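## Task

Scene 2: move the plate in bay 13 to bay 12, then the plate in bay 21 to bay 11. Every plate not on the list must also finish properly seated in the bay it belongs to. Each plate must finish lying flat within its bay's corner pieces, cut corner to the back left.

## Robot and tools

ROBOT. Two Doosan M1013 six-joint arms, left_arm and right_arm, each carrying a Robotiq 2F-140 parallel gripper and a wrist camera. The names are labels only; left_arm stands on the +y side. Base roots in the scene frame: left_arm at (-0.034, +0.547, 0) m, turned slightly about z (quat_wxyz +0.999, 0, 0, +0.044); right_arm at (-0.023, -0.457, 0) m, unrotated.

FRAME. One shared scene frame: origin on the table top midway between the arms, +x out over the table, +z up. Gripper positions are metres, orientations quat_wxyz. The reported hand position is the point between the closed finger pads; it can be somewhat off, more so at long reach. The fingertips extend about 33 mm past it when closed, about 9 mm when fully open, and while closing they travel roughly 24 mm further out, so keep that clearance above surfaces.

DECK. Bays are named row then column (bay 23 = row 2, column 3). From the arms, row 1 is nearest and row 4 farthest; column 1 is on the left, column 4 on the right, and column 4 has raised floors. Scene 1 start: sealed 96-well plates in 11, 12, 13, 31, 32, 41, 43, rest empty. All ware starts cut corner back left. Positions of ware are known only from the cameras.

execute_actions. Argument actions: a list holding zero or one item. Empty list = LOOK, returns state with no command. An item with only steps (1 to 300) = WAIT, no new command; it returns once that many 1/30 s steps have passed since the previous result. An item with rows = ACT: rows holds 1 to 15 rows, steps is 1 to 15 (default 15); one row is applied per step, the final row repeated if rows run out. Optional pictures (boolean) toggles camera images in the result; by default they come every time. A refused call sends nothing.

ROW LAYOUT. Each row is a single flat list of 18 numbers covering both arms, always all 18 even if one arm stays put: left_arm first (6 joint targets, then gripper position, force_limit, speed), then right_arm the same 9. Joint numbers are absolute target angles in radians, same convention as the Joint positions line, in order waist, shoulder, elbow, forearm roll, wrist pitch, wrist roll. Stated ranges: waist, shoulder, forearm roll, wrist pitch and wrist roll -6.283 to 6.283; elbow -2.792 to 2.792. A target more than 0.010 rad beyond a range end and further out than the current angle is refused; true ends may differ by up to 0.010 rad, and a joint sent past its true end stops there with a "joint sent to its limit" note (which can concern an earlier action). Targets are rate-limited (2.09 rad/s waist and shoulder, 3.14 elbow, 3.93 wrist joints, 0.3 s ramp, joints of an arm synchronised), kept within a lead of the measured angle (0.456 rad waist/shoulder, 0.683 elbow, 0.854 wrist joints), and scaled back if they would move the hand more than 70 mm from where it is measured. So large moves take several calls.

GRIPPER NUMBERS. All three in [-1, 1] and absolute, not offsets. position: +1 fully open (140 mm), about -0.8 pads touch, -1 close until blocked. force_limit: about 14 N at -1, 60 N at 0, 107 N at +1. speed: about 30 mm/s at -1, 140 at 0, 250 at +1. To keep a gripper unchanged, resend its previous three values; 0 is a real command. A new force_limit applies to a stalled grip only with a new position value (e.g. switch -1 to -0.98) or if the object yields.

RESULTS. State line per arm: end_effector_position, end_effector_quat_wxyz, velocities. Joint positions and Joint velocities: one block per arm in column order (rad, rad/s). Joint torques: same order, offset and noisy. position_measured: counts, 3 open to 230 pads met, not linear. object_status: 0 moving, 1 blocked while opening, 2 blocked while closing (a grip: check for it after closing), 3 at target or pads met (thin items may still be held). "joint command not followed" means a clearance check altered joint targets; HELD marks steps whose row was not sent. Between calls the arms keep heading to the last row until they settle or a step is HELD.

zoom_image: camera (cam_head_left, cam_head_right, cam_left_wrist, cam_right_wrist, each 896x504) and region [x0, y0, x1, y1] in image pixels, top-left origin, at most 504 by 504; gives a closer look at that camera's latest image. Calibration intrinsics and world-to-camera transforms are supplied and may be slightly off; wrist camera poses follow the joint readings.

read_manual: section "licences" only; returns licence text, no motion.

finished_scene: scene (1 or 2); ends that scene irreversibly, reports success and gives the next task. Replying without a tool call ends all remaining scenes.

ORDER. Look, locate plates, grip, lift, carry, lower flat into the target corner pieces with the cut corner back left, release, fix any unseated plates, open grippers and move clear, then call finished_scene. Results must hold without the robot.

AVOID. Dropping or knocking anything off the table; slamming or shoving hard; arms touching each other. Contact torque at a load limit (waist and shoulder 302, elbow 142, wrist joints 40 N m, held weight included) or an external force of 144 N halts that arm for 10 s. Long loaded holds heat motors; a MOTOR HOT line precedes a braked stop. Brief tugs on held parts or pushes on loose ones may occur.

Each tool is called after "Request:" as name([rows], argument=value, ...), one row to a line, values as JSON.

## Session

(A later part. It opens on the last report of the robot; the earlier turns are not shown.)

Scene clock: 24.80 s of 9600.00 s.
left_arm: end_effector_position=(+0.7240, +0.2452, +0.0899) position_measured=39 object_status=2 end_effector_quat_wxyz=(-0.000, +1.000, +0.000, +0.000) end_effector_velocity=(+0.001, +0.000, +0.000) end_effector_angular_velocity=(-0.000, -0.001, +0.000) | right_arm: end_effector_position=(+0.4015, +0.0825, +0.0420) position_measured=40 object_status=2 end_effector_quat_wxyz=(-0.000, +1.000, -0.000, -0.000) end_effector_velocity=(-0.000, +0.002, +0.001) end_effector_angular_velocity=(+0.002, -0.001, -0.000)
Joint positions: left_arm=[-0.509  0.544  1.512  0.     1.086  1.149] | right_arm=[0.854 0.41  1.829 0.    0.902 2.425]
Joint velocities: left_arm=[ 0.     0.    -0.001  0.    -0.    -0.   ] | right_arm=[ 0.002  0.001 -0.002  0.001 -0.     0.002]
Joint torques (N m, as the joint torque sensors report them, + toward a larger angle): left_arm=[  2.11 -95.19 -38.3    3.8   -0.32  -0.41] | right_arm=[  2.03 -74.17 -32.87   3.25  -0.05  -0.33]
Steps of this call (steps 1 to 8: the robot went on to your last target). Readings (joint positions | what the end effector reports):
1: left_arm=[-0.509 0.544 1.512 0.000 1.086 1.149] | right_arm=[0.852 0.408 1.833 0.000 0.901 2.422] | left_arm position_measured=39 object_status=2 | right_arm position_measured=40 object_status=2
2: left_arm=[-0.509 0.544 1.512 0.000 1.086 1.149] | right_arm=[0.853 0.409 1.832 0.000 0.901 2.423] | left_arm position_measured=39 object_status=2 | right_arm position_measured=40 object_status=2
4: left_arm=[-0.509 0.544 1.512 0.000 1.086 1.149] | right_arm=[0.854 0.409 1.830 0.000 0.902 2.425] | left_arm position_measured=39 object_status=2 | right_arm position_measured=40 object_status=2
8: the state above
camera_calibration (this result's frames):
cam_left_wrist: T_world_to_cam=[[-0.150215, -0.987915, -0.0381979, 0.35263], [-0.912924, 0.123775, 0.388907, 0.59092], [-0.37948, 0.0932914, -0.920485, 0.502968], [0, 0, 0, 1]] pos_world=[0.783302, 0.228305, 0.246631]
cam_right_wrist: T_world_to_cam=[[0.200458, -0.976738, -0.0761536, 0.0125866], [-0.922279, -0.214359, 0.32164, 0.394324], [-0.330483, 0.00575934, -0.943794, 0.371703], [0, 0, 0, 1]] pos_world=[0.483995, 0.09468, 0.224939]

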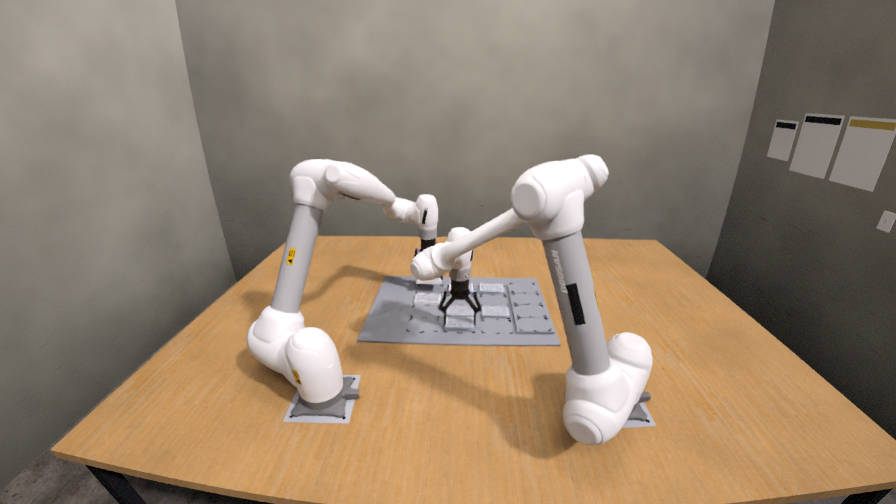

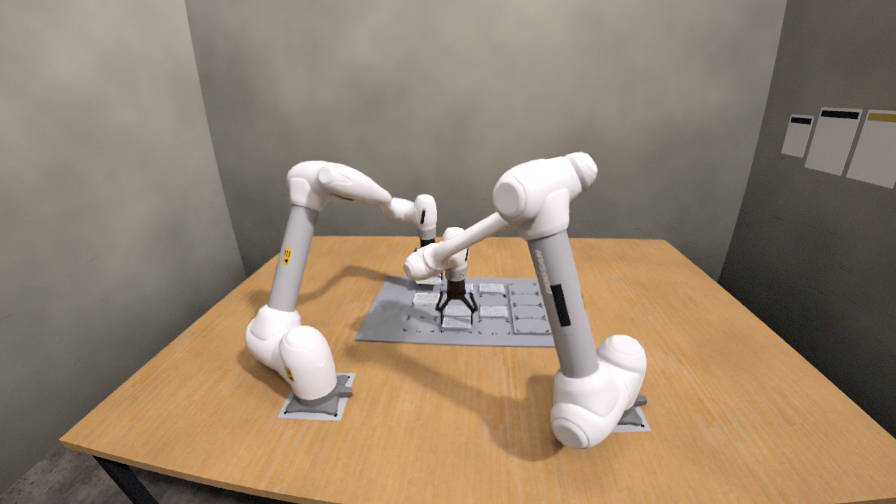

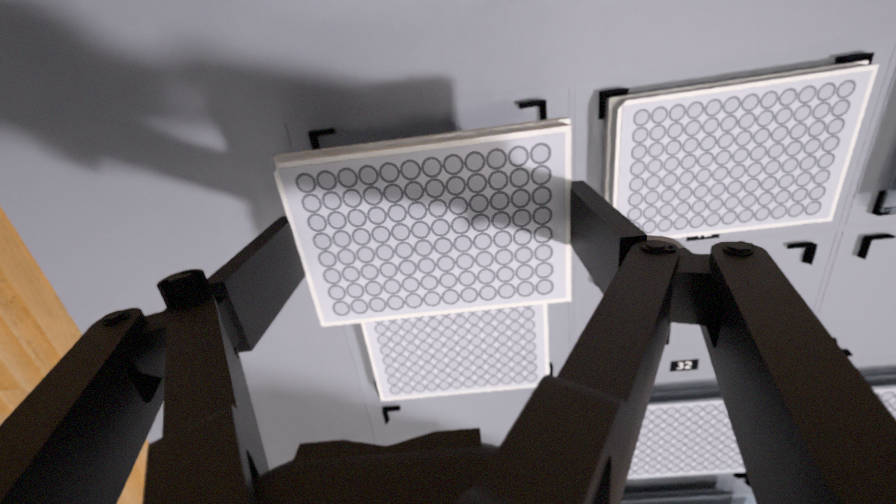

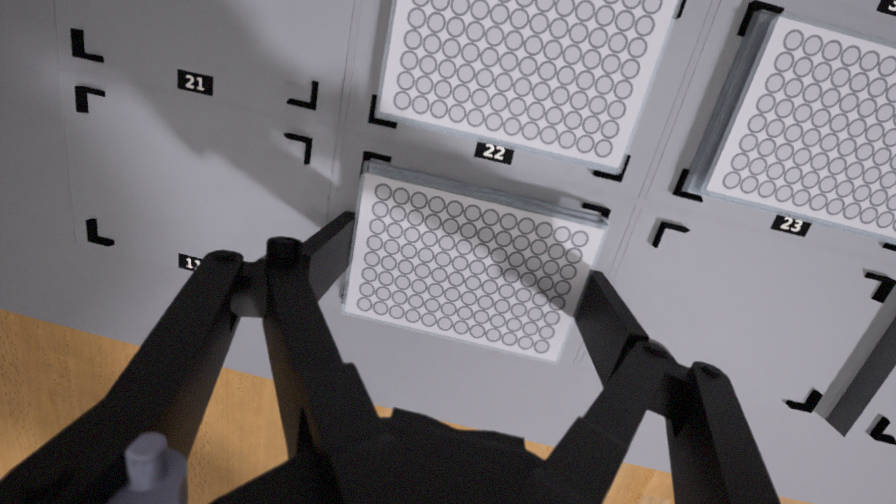

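Request:
execute_actions([
  {"rows":[[-0.5094,0.5437,1.5122,0,1.0857,1.1494,-0.98,0,-0.5,0.855,0.4206,1.8348,0,0.8863,2.4258,-0.98,0,-0.5]],"steps":12},
])

Scene clock: 27.17 s of 9600.00 s.
left_arm: end_effector_position=(+0.7240, +0.2452, +0.0899) position_measured=39 object_status=2 end_effector_quat_wxyz=(-0.000, +1.000, +0.000, -0.000) end_effector_velocity=(-0.000, +0.001, -0.000) end_effector_angular_velocity=(+0.001, +0.001, +0.000) | right_arm: end_effector_position=(+0.4014, +0.0831, +0.0325) position_measured=40 object_status=2 end_effector_quat_wxyz=(+0.000, +1.000, -0.000, -0.000) end_effector_velocity=(-0.000, -0.000, -0.000) end_effector_angular_velocity=(+0.000, +0.001, -0.001)
Joint positions: left_arm=[-0.509  0.544  1.512 -0.     1.086  1.149] | right_arm=[ 0.855  0.421  1.835 -0.     0.886  2.426]
Joint velocities: left_arm=[ 0.001  0.    -0.     0.     0.001  0.   ] | right_arm=[-0.     0.     0.001  0.001 -0.001  0.   ]
Joint torques (N m, as the joint torque sensors report them, + toward a larger angle): left_arm=[  1.07 -96.28 -38.27   3.53  -0.57  -0.41] | right_arm=[  2.83 -72.15 -32.51   3.33   0.09  -0.24]
Steps of this call (steps 1 to 15: the robot went on to your last target; steps 16 to 59: nothing new was sent; steps 60 to 71: all 12 steps of this action). Readings (joint positions | what the end effector reports):
60: left_arm=[-0.509 0.544 1.512 -0.000 1.086 1.149] | right_arm=[0.855 0.410 1.829 -0.000 0.902 2.425] | left_arm position_measured=39 object_status=2 | right_arm position_measured=40 object_status=2
61: left_arm=[-0.509 0.544 1.512 -0.000 1.086 1.149] | right_arm=[0.855 0.413 1.830 -0.000 0.898 2.425] | left_arm position_measured=39 object_status=2 | right_arm position_measured=40 object_status=2
63: left_arm=[-0.509 0.544 1.512 -0.000 1.086 1.149] | right_arm=[0.855 0.418 1.833 -0.000 0.891 2.426] | left_arm position_measured=39 object_status=2 | right_arm position_measured=40 object_status=2
67: left_arm=[-0.509 0.544 1.512 -0.000 1.086 1.149] | right_arm=[0.855 0.420 1.834 -0.000 0.887 2.426] | left_arm position_measured=39 object_status=2 | right_arm position_measured=40 object_status=2
71: the state above
camera_calibration (this result's frames):
cam_left_wrist: T_world_to_cam=[[-0.150212, -0.987916, -0.0381974, 0.35263], [-0.912921, 0.123772, 0.388917, 0.590925], [-0.379489, 0.0932912, -0.920481, 0.50297], [0, 0, 0, 1]] pos_world=[0.783309, 0.228306, 0.246623]
cam_right_wrist: T_world_to_cam=[[0.200545, -0.976728, -0.0760517, 0.0124198], [-0.922251, -0.214407, 0.321689, 0.397413], [-0.330508, 0.0056258, -0.943786, 0.362765], [0, 0, 0, 1]] pos_world=[0.48392, 0.095298, 0.215474]

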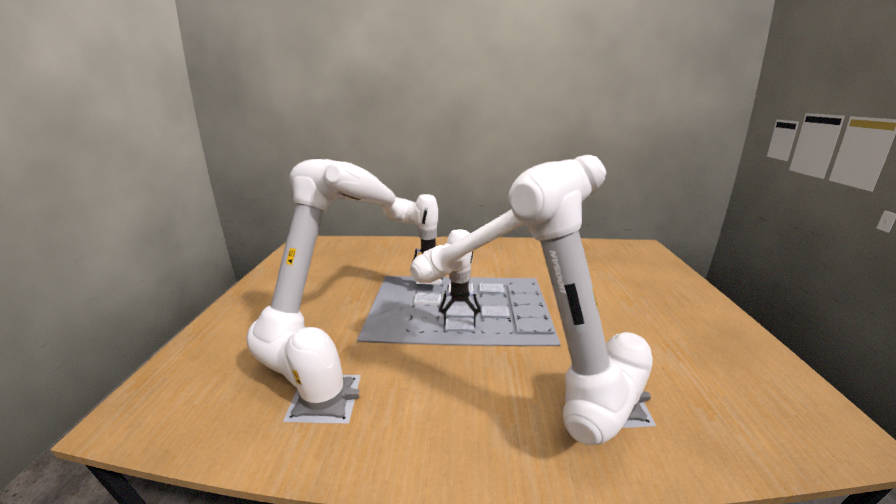

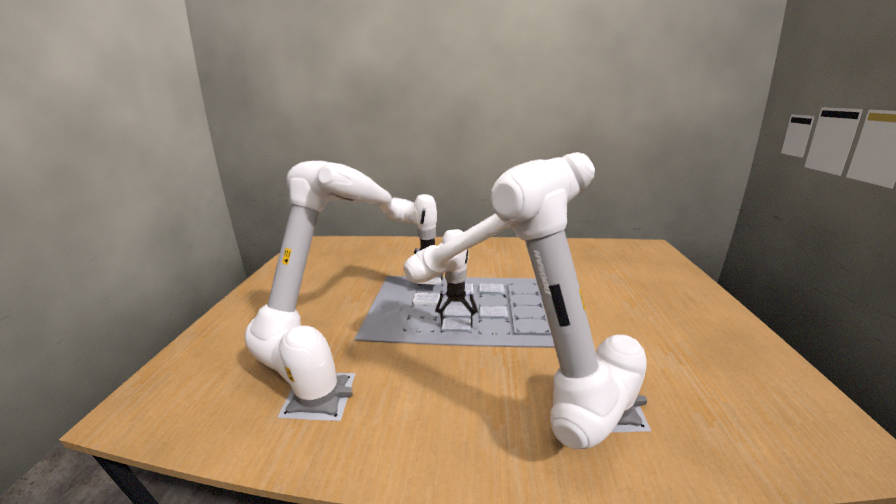

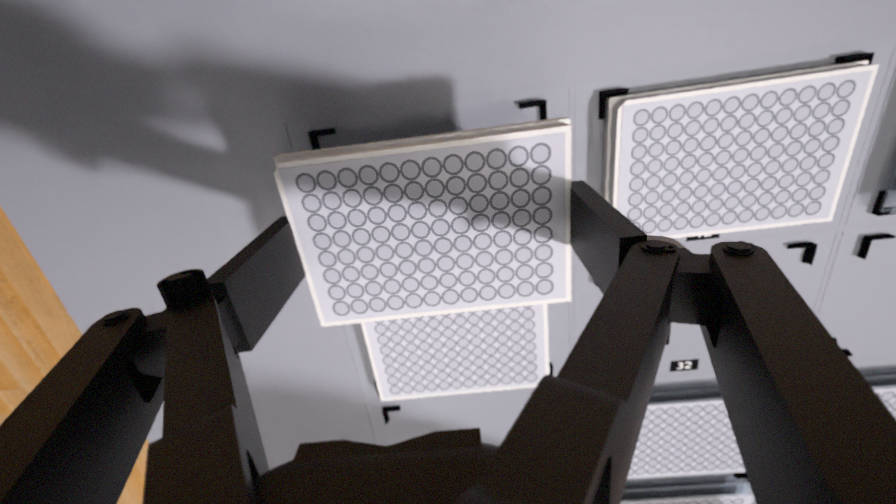

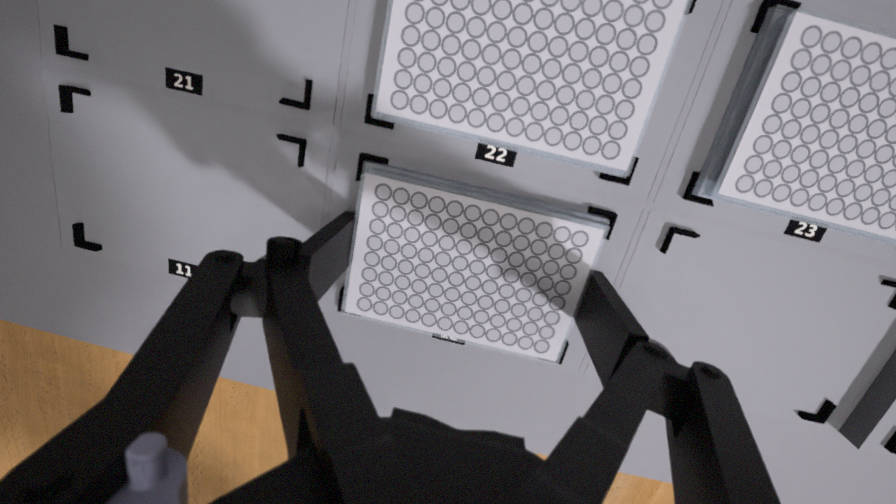

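Request:
execute_actions([
  {"rows":[[-0.5094,0.5437,1.5122,0,1.0857,1.1494,-0.98,0,-0.5,0.855,0.4206,1.8348,0,0.8863,2.4258,1,0,0],[-0.5094,0.5437,1.5122,0,1.0857,1.1494,-0.98,0,-0.5,0.855,0.4206,1.8348,0,0.8863,2.4258,1,0,0],[-0.5094,0.5437,1.5122,0,1.0857,1.1494,-0.98,0,-0.5,0.855,0.4206,1.8348,0,0.8863,2.4258,1,0,0],[-0.5094,0.5437,1.5122,0,1.0857,1.1494,-0.98,0,-0.5,0.855,0.4206,1.8348,0,0.8863,2.4258,1,0,0],[-0.5094,0.5437,1.5122,0,1.0857,1.1494,-0.98,0,-0.5,0.855,0.4206,1.8348,0,0.8863,2.4258,1,0,0],[-0.5094,0.5437,1.5122,0,1.0857,1.1494,-0.98,0,-0.5,0.855,0.4206,1.8348,0,0.8863,2.4258,1,0,0],[-0.5094,0.5437,1.5122,0,1.0857,1.1494,-0.98,0,-0.5,0.855,0.4206,1.8348,0,0.8863,2.4258,1,0,0],[-0.5094,0.5437,1.5122,0,1.0857,1.1494,-0.98,0,-0.5,0.855,0.379,1.808,0,0.954,2.4258,1,0,0]],"steps":13},
], pictures=false)

Request:
execute_actions([
  {"rows":[[-0.5094,0.5437,1.5122,0,1.0857,1.1494,-0.98,0,-0.5,0.427,0.4442,1.361,0,1.3364,1.998,1,0,0]],"steps":15},
], pictures=false)

Request:
execute_actions([
  {"rows":[[-0.5094,0.5437,1.5122,0,1.0857,1.1494,-0.98,0,-0.5,0.427,0.4442,1.361,0,1.3364,1.998,1,0,0]],"steps":8},
], pictures=false)

Request:
execute_actions([
  {"rows":[[-0.7581,0.1445,2.088,0,0.9091,0.9007,-0.98,0,-0.5,0.427,0.4442,1.361,0,1.3364,1.998,1,0,0]],"steps":15},
], pictures=false)

Request:
execute_actions([
  {"steps":14},
])

Scene clock: 34.83 s of 9600.00 s.
left_arm: end_effector_position=(+0.7240, +0.2452, +0.0899) position_measured=39 object_status=2 end_effector_quat_wxyz=(-0.000, +1.000, +0.000, -0.000) end_effector_velocity=(-0.000, -0.000, +0.001) end_effector_angular_velocity=(-0.000, -0.001, -0.001) | right_arm: end_effector_position=(+0.4013, +0.0831, +0.0677) position_measured=3 object_status=0 end_effector_quat_wxyz=(-0.000, +1.000, -0.000, +0.000) end_effector_velocity=(-0.004, -0.004, +0.086) end_effector_angular_velocity=(-0.002, +0.002, -0.000)
Joint positions: left_arm=[-0.509  0.544  1.512 -0.     1.086  1.149] | right_arm=[0.855 0.384 1.811 0.    0.945 2.426]
Joint velocities: left_arm=[-0.001 -0.001 -0.     0.    -0.    -0.   ] | right_arm=[ 0.    -0.09  -0.053  0.001  0.146 -0.   ]
Joint torques (N m, as the joint torque sensors report them, + toward a larger angle): left_arm=[  1.01 -95.72 -37.21   3.63  -0.28  -0.58] | right_arm=[  0.49 -49.58 -26.     2.51   0.15  -0.36]
Steps of this call (steps 1 to 15: the robot went on to your last target; steps 16 to 90: nothing new was sent; then 4.23 s passed at rest; steps 91 to 103: all 13 steps of this action). Readings (joint positions | what the end effector reports):
91: left_arm=[-0.509 0.544 1.512 -0.000 1.086 1.149] | right_arm=[0.855 0.421 1.835 0.000 0.886 2.426] | left_arm position_measured=39 object_status=2 | right_arm position_measured=40 object_status=0
92: left_arm=[-0.509 0.544 1.512 -0.000 1.086 1.149] | right_arm=[0.855 0.421 1.835 0.000 0.886 2.426] | left_arm position_measured=39 object_status=2 | right_arm position_measured=40 object_status=0
94: left_arm=[-0.509 0.544 1.512 -0.000 1.086 1.149] | right_arm=[0.855 0.421 1.835 0.000 0.886 2.426] | left_arm position_measured=39 object_status=2 | right_arm position_measured=21 object_status=0
98: left_arm=[-0.509 0.544 1.512 -0.000 1.086 1.149] | right_arm=[0.855 0.420 1.835 0.000 0.887 2.426] | left_arm position_measured=39 object_status=2 | right_arm position_measured=3 object_status=0
103: the state above

Scene clock: 35.33 s of 9600.00 s.
left_arm: end_effector_position=(+0.7240, +0.2452, +0.0899) position_measured=39 object_status=2 end_effector_quat_wxyz=(-0.000, +1.000, +0.000, -0.000) end_effector_velocity=(-0.000, -0.001, +0.000) end_effector_angular_velocity=(-0.000, -0.000, -0.001) | right_arm: end_effector_position=(+0.5606, +0.0252, +0.1545) position_measured=3 object_status=3 end_effector_quat_wxyz=(+0.000, +1.000, -0.000, -0.000) end_effector_velocity=(+0.329, -0.187, +0.193) end_effector_angular_velocity=(+0.001, -0.001, -0.002)
Joint positions: left_arm=[-0.509  0.544  1.512  0.     1.086  1.149] | right_arm=[0.645 0.412 1.589 0.    1.14  2.217]
Joint velocities: left_arm=[-0.001 -0.     0.    -0.    -0.    -0.   ] | right_arm=[-0.459  0.066 -0.479  0.     0.411 -0.458]
Joint torques (N m, as the joint torque sensors report them, + toward a larger angle): left_arm=[  0.56 -95.5  -37.89   3.6   -0.29  -0.78] | right_arm=[  0.8  -80.75 -37.32   3.77  -0.05  -0.73]
Steps of this call (steps 1 to 15: all 15 steps of this action). Readings (joint positions | what the end effector reports):
1: left_arm=[-0.509 0.544 1.512 -0.000 1.086 1.149] | right_arm=[0.855 0.382 1.810 0.000 0.949 2.426] | left_arm position_measured=39 object_status=2 | right_arm position_measured=3 object_status=3
2: left_arm=[-0.509 0.544 1.512 -0.000 1.086 1.149] | right_arm=[0.851 0.382 1.804 0.000 0.956 2.422] | left_arm position_measured=39 object_status=2 | right_arm position_measured=3 object_status=3
4: left_arm=[-0.509 0.544 1.512 0.000 1.086 1.149] | right_arm=[0.821 0.387 1.772 0.000 0.983 2.392] | left_arm position_measured=39 object_status=2 | right_arm position_measured=3 object_status=3
8: left_arm=[-0.509 0.544 1.512 -0.000 1.086 1.149] | right_arm=[0.755 0.397 1.704 0.000 1.042 2.326] | left_arm position_measured=39 object_status=2 | right_arm position_measured=3 object_status=3
15: the state above

Scene clock: 35.60 s of 9600.00 s.
left_arm: end_effector_position=(+0.7240, +0.2452, +0.0899) position_measured=39 object_status=2 end_effector_quat_wxyz=(-0.000, +1.000, +0.000, -0.000) end_effector_velocity=(+0.000, +0.000, +0.000) end_effector_angular_velocity=(-0.000, +0.000, +0.002) | right_arm: end_effector_position=(+0.6438, -0.0336, +0.2075) position_measured=3 object_status=3 end_effector_quat_wxyz=(+0.000, +1.000, -0.000, -0.000) end_effector_velocity=(+0.285, -0.247, +0.199) end_effector_angular_velocity=(+0.000, -0.002, -0.001)
Joint positions: left_arm=[-0.509  0.544  1.512  0.     1.086  1.149] | right_arm=[0.522 0.43  1.461 0.    1.251 2.093]
Joint velocities: left_arm=[ 0.    -0.    -0.    -0.     0.    -0.001] | right_arm=[-0.452  0.064 -0.471 -0.001  0.405 -0.45 ]
Joint torques (N m, as the joint torque sensors report them, + toward a larger angle): left_arm=[  1.2  -99.27 -37.84   3.45  -0.63  -0.61] | right_arm=[  2.27 -85.87 -40.18   3.87   0.44  -0.39]
Steps of this call (steps 1 to 8: all 8 steps of this action). Readings (joint positions | what the end effector reports):
1: left_arm=[-0.509 0.544 1.512 -0.000 1.086 1.149] | right_arm=[0.630 0.415 1.573 0.000 1.154 2.201] | left_arm position_measured=39 object_status=2 | right_arm position_measured=3 object_status=3
2: left_arm=[-0.509 0.544 1.512 -0.000 1.086 1.149] | right_arm=[0.614 0.417 1.557 0.000 1.168 2.186] | left_arm position_measured=39 object_status=2 | right_arm position_measured=3 object_status=3
4: left_arm=[-0.509 0.544 1.512 -0.000 1.086 1.149] | right_arm=[0.584 0.421 1.525 0.000 1.196 2.155] | left_arm position_measured=39 object_status=2 | right_arm position_measured=3 object_status=3
8: the state above

Scene clock: 36.10 s of 9600.00 s.
left_arm: end_effector_position=(+0.5404, +0.2249, +0.1001) position_measured=39 object_status=2 end_effector_quat_wxyz=(-0.000, +1.000, -0.000, -0.000) end_effector_velocity=(-0.415, +0.014, -0.006) end_effector_angular_velocity=(-0.002, -0.002, -0.001) | right_arm: end_effector_position=(+0.7001, -0.0902, +0.2499) position_measured=3 object_status=3 end_effector_quat_wxyz=(+0.000, +1.000, -0.000, -0.000) end_effector_velocity=(+0.002, -0.002, +0.002) end_effector_angular_velocity=(+0.001, -0.001, -0.001)
Joint positions: left_arm=[-0.652  0.315  1.842 -0.     0.985  1.008] | right_arm=[ 0.427  0.444  1.361 -0.     1.336  1.998]
Joint velocities: left_arm=[-0.318 -0.511  0.735 -0.    -0.226 -0.318] | right_arm=[-0.003 -0.    -0.003  0.001  0.002 -0.002]
Joint torques (N m, as the joint torque sensors report them, + toward a larger angle): left_arm=[  0.15 -72.1  -34.75   3.32  -0.49  -0.2 ] | right_arm=[  2.68 -82.73 -41.01   4.01   0.04  -0.75]
Steps of this call (steps 1 to 15: all 15 steps of this action). Readings (joint positions | what the end effector reports):
1: left_arm=[-0.509 0.544 1.512 -0.000 1.086 1.149] | right_arm=[0.507 0.433 1.445 0.000 1.264 2.078] | left_arm position_measured=39 object_status=2 | right_arm position_measured=3 object_status=3
2: left_arm=[-0.512 0.539 1.519 -0.000 1.084 1.148] | right_arm=[0.492 0.435 1.429 0.000 1.278 2.063] | left_arm position_measured=39 object_status=2 | right_arm position_measured=3 object_status=3
4: left_arm=[-0.531 0.509 1.563 -0.000 1.070 1.128] | right_arm=[0.462 0.439 1.398 0.000 1.305 2.033] | left_arm position_measured=39 object_status=2 | right_arm position_measured=3 object_status=3
8: left_arm=[-0.576 0.436 1.668 -0.000 1.038 1.083] | right_arm=[0.431 0.444 1.366 -0.000 1.332 2.002] | left_arm position_measured=39 object_status=2 | right_arm position_measured=3 object_status=3
15: the state above

Scene clock: 36.57 s of 9600.00 s.
left_arm: end_effector_position=(+0.4043, +0.2445, +0.0903) position_measured=39 object_status=2 end_effector_quat_wxyz=(+0.000, +1.000, +0.000, +0.000) end_effector_velocity=(-0.016, +0.004, -0.003) end_effector_angular_velocity=(+0.001, +0.001, -0.002) | right_arm: end_effector_position=(+0.7002, -0.0904, +0.2500) position_measured=3 object_status=3 end_effector_quat_wxyz=(+0.000, +1.000, -0.000, -0.000) end_effector_velocity=(+0.000, +0.000, -0.001) end_effector_angular_velocity=(-0.000, +0.000, +0.000)
Joint positions: left_arm=[-0.757  0.146  2.086 -0.     0.91   0.902] | right_arm=[ 0.427  0.444  1.361 -0.     1.336  1.998]
Joint velocities: left_arm=[-0.013 -0.019  0.03   0.    -0.009 -0.012] | right_arm=[ 0.     0.001 -0.     0.    -0.001 -0.   ]
Joint torques (N m, as the joint torque sensors report them, + toward a larger angle): left_arm=[ -0.69 -46.63 -34.53   3.85  -0.88   0.07] | right_arm=[  3.52 -84.21 -41.07   4.17  -0.05  -0.29]
Steps of this call (steps 1 to 14: the robot went on to your last target). Readings (joint positions | what the end effector reports):
1: left_arm=[-0.662 0.298 1.867 -0.000 0.977 0.997] | right_arm=[0.427 0.444 1.361 -0.000 1.336 1.998] | left_arm position_measured=39 object_status=2 | right_arm position_measured=3 object_status=3
2: left_arm=[-0.673 0.281 1.892 -0.000 0.970 0.986] | right_arm=[0.427 0.444 1.361 -0.000 1.336 1.998] | left_arm position_measured=39 object_status=2 | right_arm position_measured=3 object_status=3
4: left_arm=[-0.695 0.246 1.941 -0.000 0.954 0.964] | right_arm=[0.427 0.444 1.361 -0.000 1.336 1.998] | left_arm position_measured=39 object_status=2 | right_arm position_measured=3 object_status=3
8: left_arm=[-0.736 0.179 2.038 -0.000 0.925 0.922] | right_arm=[0.427 0.444 1.361 -0.000 1.336 1.998] | left_arm position_measured=39 object_status=2 | right_arm position_measured=3 object_status=3
14: the state above
camera_calibration (this result's frames):
cam_left_wrist: T_world_to_cam=[[-0.150156, -0.987929, -0.0380652, 0.303845], [-0.912994, 0.123788, 0.38874, 0.299096], [-0.379335, 0.0931249, -0.920561, 0.382078], [0, 0, 0, 1]] pos_world=[0.463633, 0.227571, 0.247021]
cam_right_wrist: T_world_to_cam=[[0.200339, -0.976765, -0.0761188, -0.200267], [-0.922304, -0.214235, 0.321649, 0.565953], [-0.330483, 0.00576579, -0.943794, 0.66771], [0, 0, 0, 1]] pos_world=[0.782769, -0.0782163, 0.432899]

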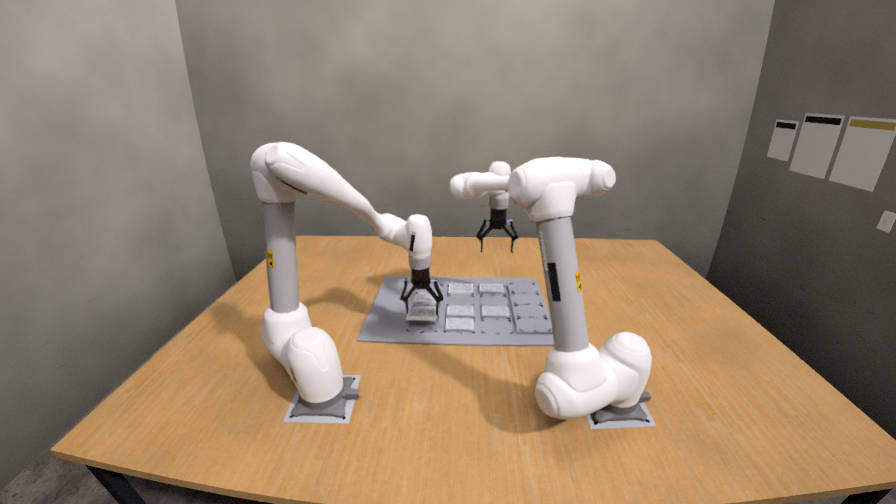

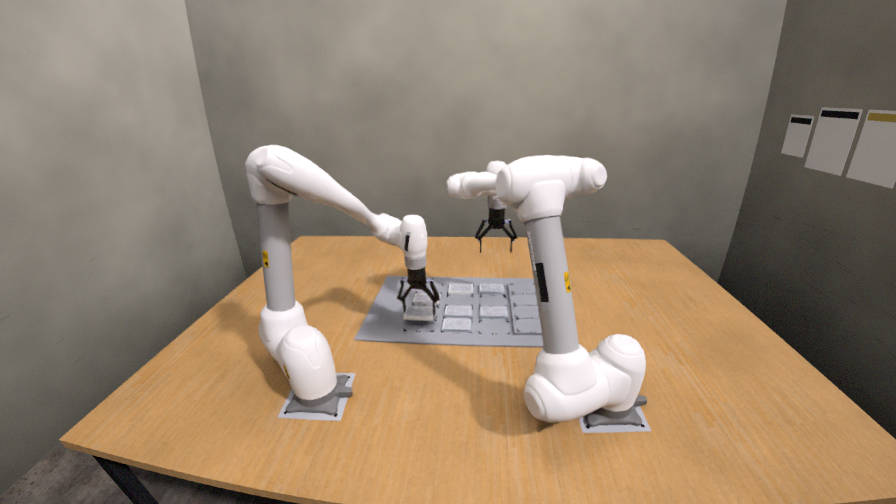

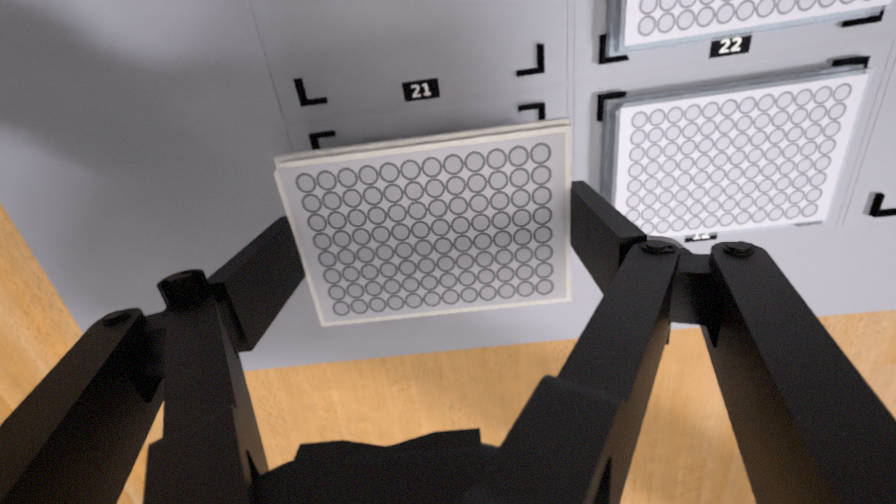

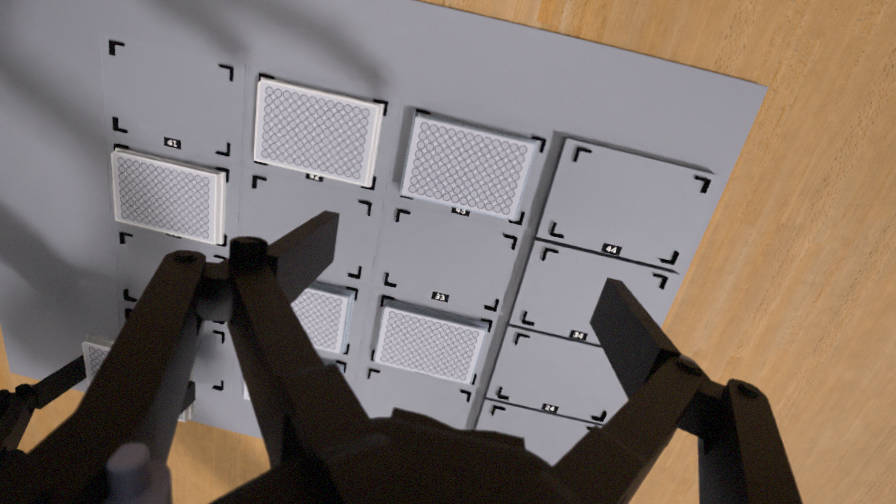

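Request:
execute_actions([
  {"rows":[[-0.7577,0.2033,2.128,0,0.8103,0.9011,-0.98,0,-0.5,0.427,0.4442,1.361,0,1.3364,1.998,1,0,0]],"steps":14},
])

Request:
zoom_image(camera="cam_left_wrist", region=[250, 70, 700, 200])

Request:
zoom_image(camera="cam_right_wrist", region=[380, 90, 570, 240])

Request:
zoom_image(camera="cam_right_wrist", region=[230, 60, 420, 210])

Request:
zoom_image(camera="cam_right_wrist", region=[90, 110, 260, 260])

Scene clock: 41.23 s of 9600.00 s.
left_arm: end_effector_position=(+0.4031, +0.2451, +0.0421) position_measured=39 object_status=2 end_effector_quat_wxyz=(+0.000, +1.000, +0.000, +0.000) end_effector_velocity=(+0.000, +0.001, -0.002) end_effector_angular_velocity=(+0.000, +0.000, +0.000) | right_arm: end_effector_position=(+0.7002, -0.0904, +0.2500) position_measured=3 object_status=3 end_effector_quat_wxyz=(+0.000, +1.000, -0.000, -0.000) end_effector_velocity=(-0.000, -0.000, -0.000) end_effector_angular_velocity=(+0.000, +0.001, -0.000)
Joint positions: left_arm=[-0.758  0.203  2.128  0.     0.811  0.901] | right_arm=[ 0.427  0.444  1.361 -0.     1.336  1.998]
Joint velocities: left_arm=[ 0.001  0.002  0.002  0.    -0.004  0.   ] | right_arm=[-0.  0. -0.  0.  0. -0.]
Joint torques (N m, as the joint torque sensors report them, + toward a larger angle): left_arm=[  1.38 -54.58 -32.24   3.22   0.45  -0.64] | right_arm=[  2.01 -85.21 -40.83   4.04  -0.05  -0.36]
Steps of this call (steps 1 to 30: the robot went on to your last target; steps 31 to 90: nothing new was sent; then 1.20 s passed at rest; steps 91 to 104: all 14 steps of this action). Readings (joint positions | what the end effector reports):
91: left_arm=[-0.758 0.145 2.088 0.000 0.909 0.901] | right_arm=[0.427 0.444 1.361 -0.000 1.336 1.998] | left_arm position_measured=39 object_status=2 | right_arm position_measured=3 object_status=3
92: left_arm=[-0.758 0.149 2.091 0.000 0.901 0.901] | right_arm=[0.427 0.444 1.361 -0.000 1.336 1.998] | left_arm position_measured=39 object_status=2 | right_arm position_measured=3 object_status=3
94: left_arm=[-0.758 0.175 2.109 0.000 0.857 0.901] | right_arm=[0.427 0.444 1.361 -0.000 1.336 1.998] | left_arm position_measured=39 object_status=2 | right_arm position_measured=3 object_status=3
98: left_arm=[-0.758 0.200 2.126 0.000 0.816 0.901] | right_arm=[0.427 0.444 1.361 -0.000 1.336 1.998] | left_arm position_measured=39 object_status=2 | right_arm position_measured=3 object_status=3
104: the state above
camera_calibration (this result's frames):
cam_left_wrist: T_world_to_cam=[[-0.149847, -0.987972, -0.0381755, 0.302318], [-0.912993, 0.12345, 0.38885, 0.316654], [-0.37946, 0.0931221, -0.92051, 0.337225], [0, 0, 0, 1]] pos_world=[0.462368, 0.228187, 0.198829]
cam_right_wrist: T_world_to_cam=[[0.200329, -0.976767, -0.0761191, -0.200268], [-0.922307, -0.214225, 0.321648, 0.565959], [-0.330481, 0.00577005, -0.943795, 0.667712], [0, 0, 0, 1]] pos_world=[0.782774, -0.0782256, 0.4329]

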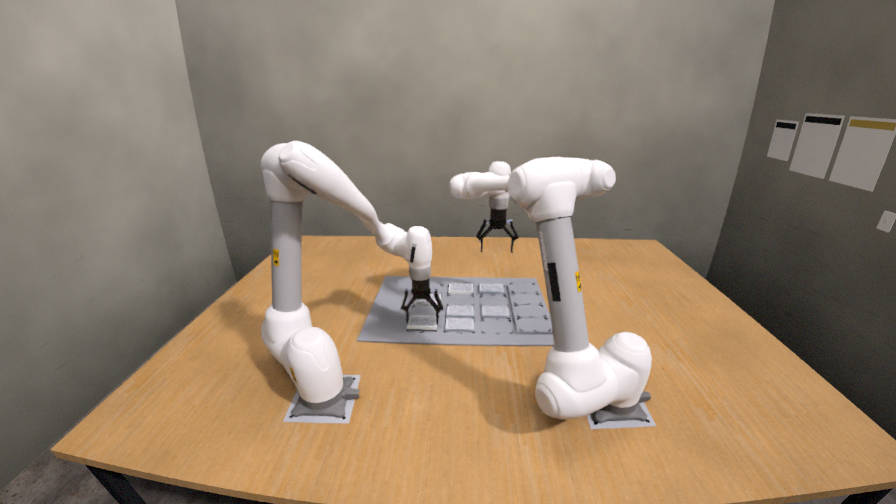

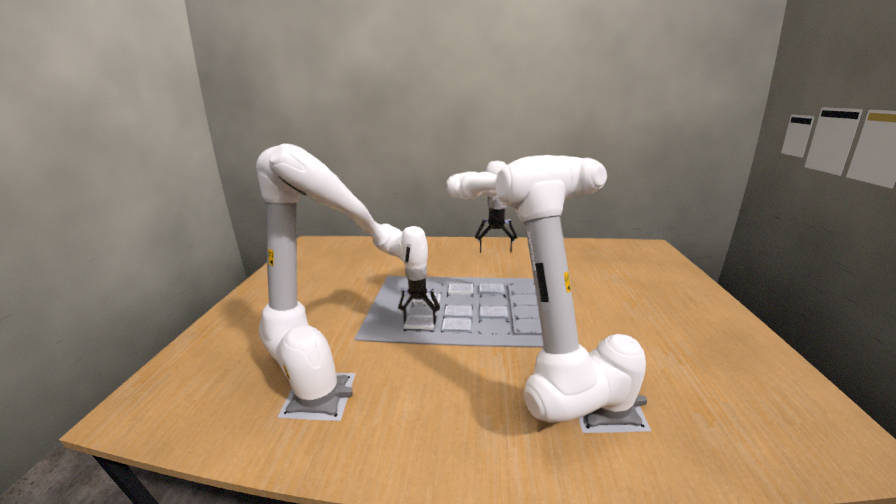

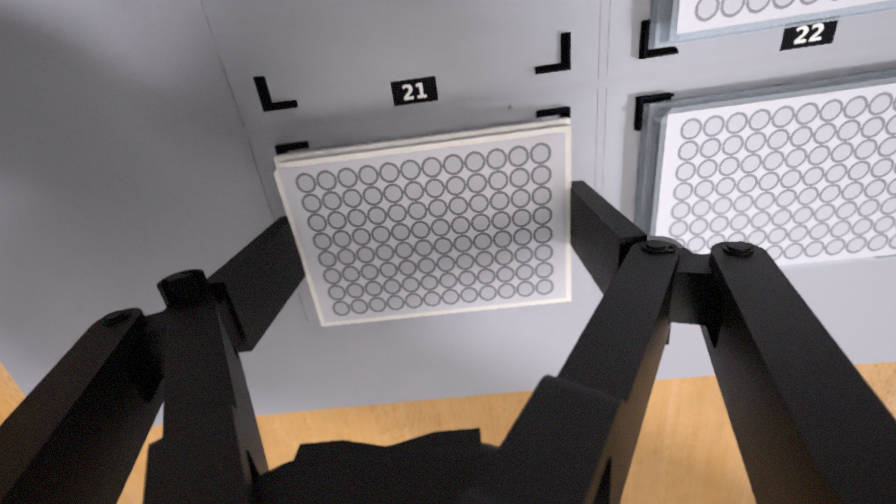

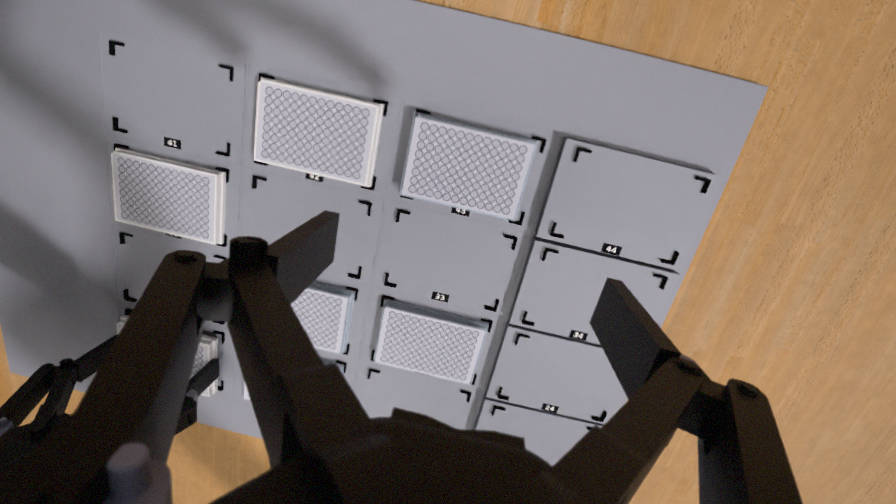

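Region (250, 70, 700, 200) of cam_left_wrist's 896x504 image, scaled by 1.120, with more detail than that image has; it fills the top 146 rows of this view, and the rest is white.

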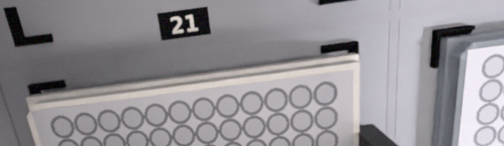

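Region (380, 90, 570, 240) of cam_right_wrist's 896x504 image, scaled by 2.653, with more detail than that image has; it fills the top 398 rows of this view, and the rest is white.

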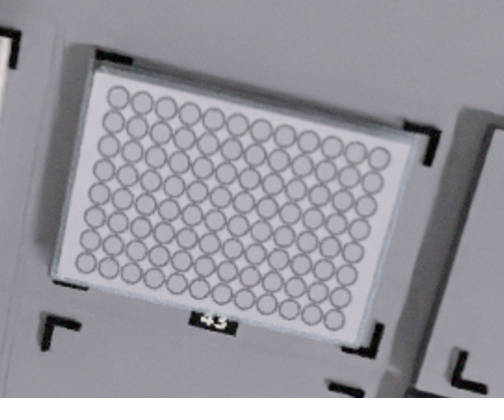

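Region (230, 60, 420, 210) of cam_right_wrist's 896x504 image, scaled by 2.653, with more detail than that image has; it fills the top 398 rows of this view, and the rest is white.

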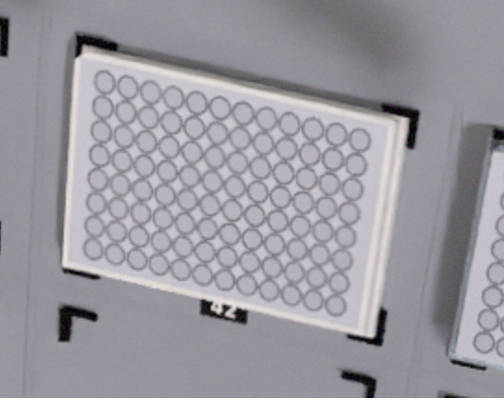

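Region (90, 110, 260, 260) of cam_right_wrist's 896x504 image, scaled by 2.965, with more detail than that image has; it fills the top 445 rows of this view, and the rest is white.

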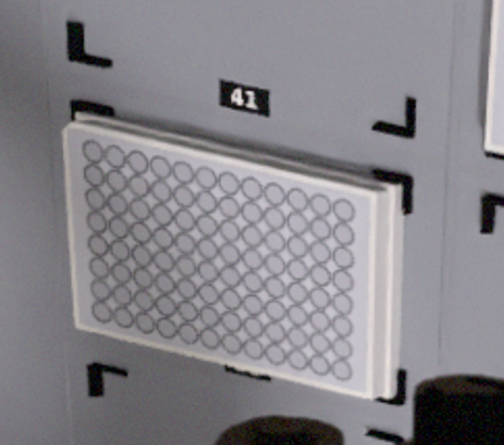

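Request:
execute_actions([
  {"rows":[[-0.7577,0.2163,2.1351,0,0.7902,0.9011,-0.98,0,-0.5,0.428,0.5952,1.4864,0,1.06,1.9988,1,0,0]],"steps":15},
], pictures=false)

Request:
execute_actions([
  {"steps":6},
])

Scene clock: 47.73 s of 9600.00 s.
left_arm: end_effector_position=(+0.4031, +0.2451, +0.0322) position_measured=39 object_status=2 end_effector_quat_wxyz=(+0.000, +1.000, +0.000, -0.000) end_effector_velocity=(-0.001, -0.001, -0.000) end_effector_angular_velocity=(-0.000, +0.000, -0.001) | right_arm: end_effector_position=(+0.7225, -0.0796, +0.0666) position_measured=3 object_status=3 end_effector_quat_wxyz=(+0.000, +1.000, +0.000, -0.000) end_effector_velocity=(+0.004, +0.004, -0.107) end_effector_angular_velocity=(+0.003, -0.006, -0.002)
Joint positions: left_arm=[-0.758  0.216  2.135 -0.     0.79   0.901] | right_arm=[ 0.428  0.59   1.482 -0.     1.071  1.998]
Joint velocities: left_arm=[-0.002  0.     0.    -0.    -0.    -0.   ] | right_arm=[ 0.002  0.087  0.07   0.001 -0.163  0.004]
Joint torques (N m, as the joint torque sensors report them, + toward a larger angle): left_arm=[ -1.7  -55.33 -29.55   2.73  -0.12  -0.37] | right_arm=[   3.68 -121.81  -47.28    4.78   -0.09   -0.37]
Steps of this call (steps 1 to 15: the robot went on to your last target; steps 16 to 90: nothing new was sent; then 3.00 s passed at rest; steps 91 to 105: all 15 steps of this action). Readings (joint positions | what the end effector reports):
91: left_arm=[-0.758 0.204 2.128 -0.000 0.810 0.901] | right_arm=[0.427 0.444 1.361 -0.000 1.336 1.998] | left_arm position_measured=39 object_status=2 | right_arm position_measured=3 object_status=3
92: left_arm=[-0.758 0.206 2.130 -0.000 0.805 0.901] | right_arm=[0.427 0.448 1.364 0.000 1.328 1.998] | left_arm position_measured=39 object_status=2 | right_arm position_measured=3 object_status=3
94: left_arm=[-0.758 0.212 2.133 -0.000 0.796 0.901] | right_arm=[0.427 0.474 1.386 0.000 1.282 1.998] | left_arm position_measured=39 object_status=2 | right_arm position_measured=3 object_status=3
98: left_arm=[-0.758 0.216 2.135 -0.000 0.791 0.901] | right_arm=[0.427 0.522 1.425 -0.000 1.195 1.998] | left_arm position_measured=39 object_status=2 | right_arm position_measured=3 object_status=3
105: the state above

Scene clock: 47.93 s of 9600.00 s.
left_arm: end_effector_position=(+0.4031, +0.2451, +0.0322) position_measured=39 object_status=2 end_effector_quat_wxyz=(+0.000, +1.000, +0.000, -0.000) end_effector_velocity=(-0.000, -0.000, +0.000) end_effector_angular_velocity=(+0.000, +0.001, -0.002) | right_arm: end_effector_position=(+0.7228, -0.0793, +0.0607) position_measured=3 object_status=3 end_effector_quat_wxyz=(-0.000, +1.000, -0.000, +0.000) end_effector_velocity=(-0.000, +0.000, -0.007) end_effector_angular_velocity=(+0.000, +0.000, -0.000)
Joint positions: left_arm=[-0.758  0.216  2.135 -0.     0.79   0.901] | right_arm=[ 0.428  0.595  1.486 -0.     1.061  1.999]
Joint velocities: left_arm=[-0.001 -0.    -0.    -0.     0.001  0.001] | right_arm=[ 0.001  0.005  0.004  0.    -0.01   0.001]
Joint torques (N m, as the joint torque sensors report them, + toward a larger angle): left_arm=[  1.44 -56.13 -31.77   2.86  -0.33  -0.44] | right_arm=[  1.28 -93.09 -37.41   3.69  -0.05  -0.29]
Steps of this call (steps 1 to 6: the robot went on to your last target). Readings (joint positions | what the end effector reports):
1: left_arm=[-0.758 0.216 2.135 -0.000 0.790 0.901] | right_arm=[0.428 0.592 1.484 -0.000 1.066 1.999] | left_arm position_measured=39 object_status=2 | right_arm position_measured=3 object_status=3
2: left_arm=[-0.758 0.216 2.135 -0.000 0.790 0.901] | right_arm=[0.428 0.593 1.484 -0.000 1.064 1.999] | left_arm position_measured=39 object_status=2 | right_arm position_measured=3 object_status=3
4: left_arm=[-0.758 0.216 2.135 -0.000 0.790 0.901] | right_arm=[0.428 0.594 1.486 -0.000 1.062 1.999] | left_arm position_measured=39 object_status=2 | right_arm position_measured=3 object_status=3
6: the state above
camera_calibration (this result's frames):
cam_left_wrist: T_world_to_cam=[[-0.150158, -0.987925, -0.0381747, 0.302049], [-0.912924, 0.12373, 0.388923, 0.320453], [-0.379504, 0.0932506, -0.920479, 0.328062], [0, 0, 0, 1]] pos_world=[0.462405, 0.22816, 0.188873]
cam_right_wrist: T_world_to_cam=[[0.200545, -0.976719, -0.0761656, -0.208468], [-0.922326, -0.214444, 0.321449, 0.650036], [-0.330298, 0.00578449, -0.943859, 0.496334], [0, 0, 0, 1]] pos_world=[0.805291, -0.0670892, 0.243638]

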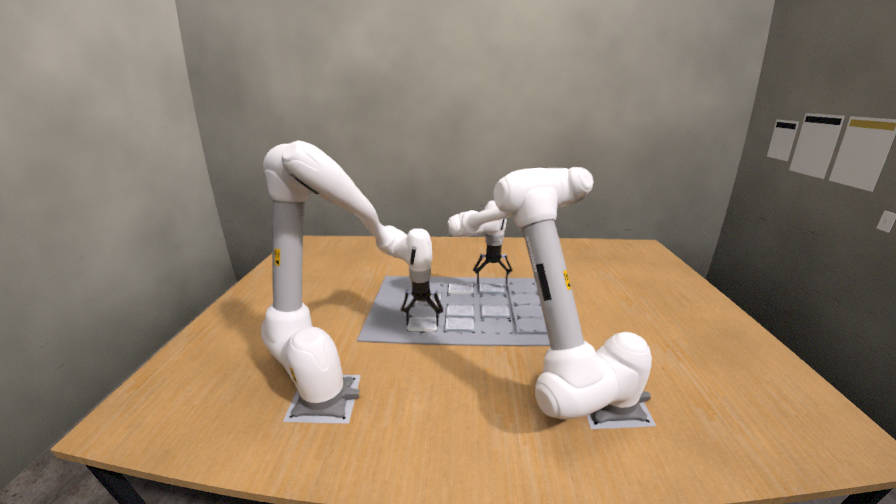

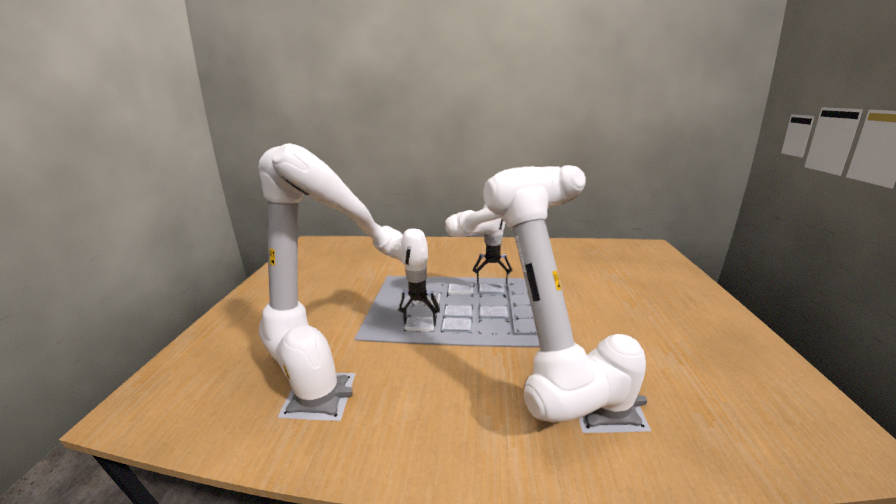

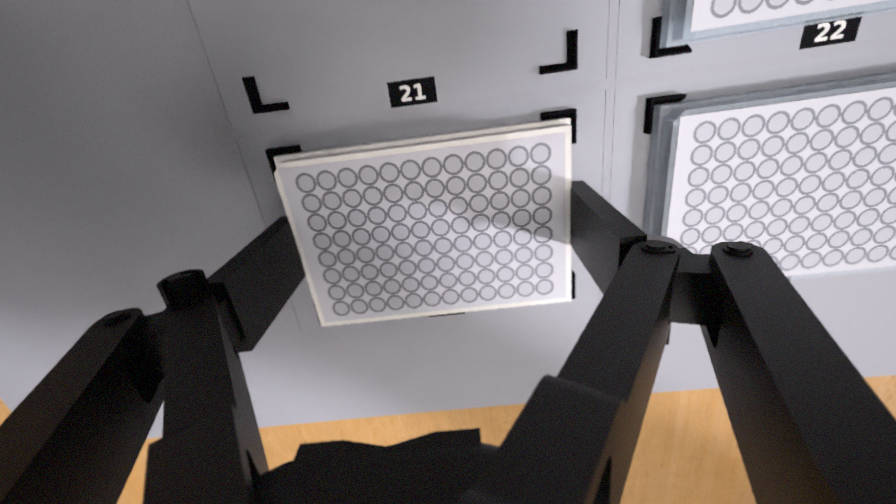

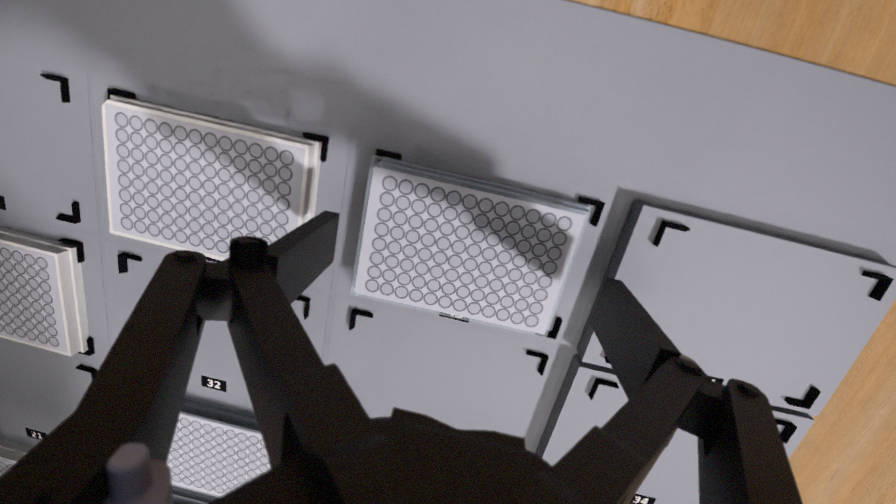

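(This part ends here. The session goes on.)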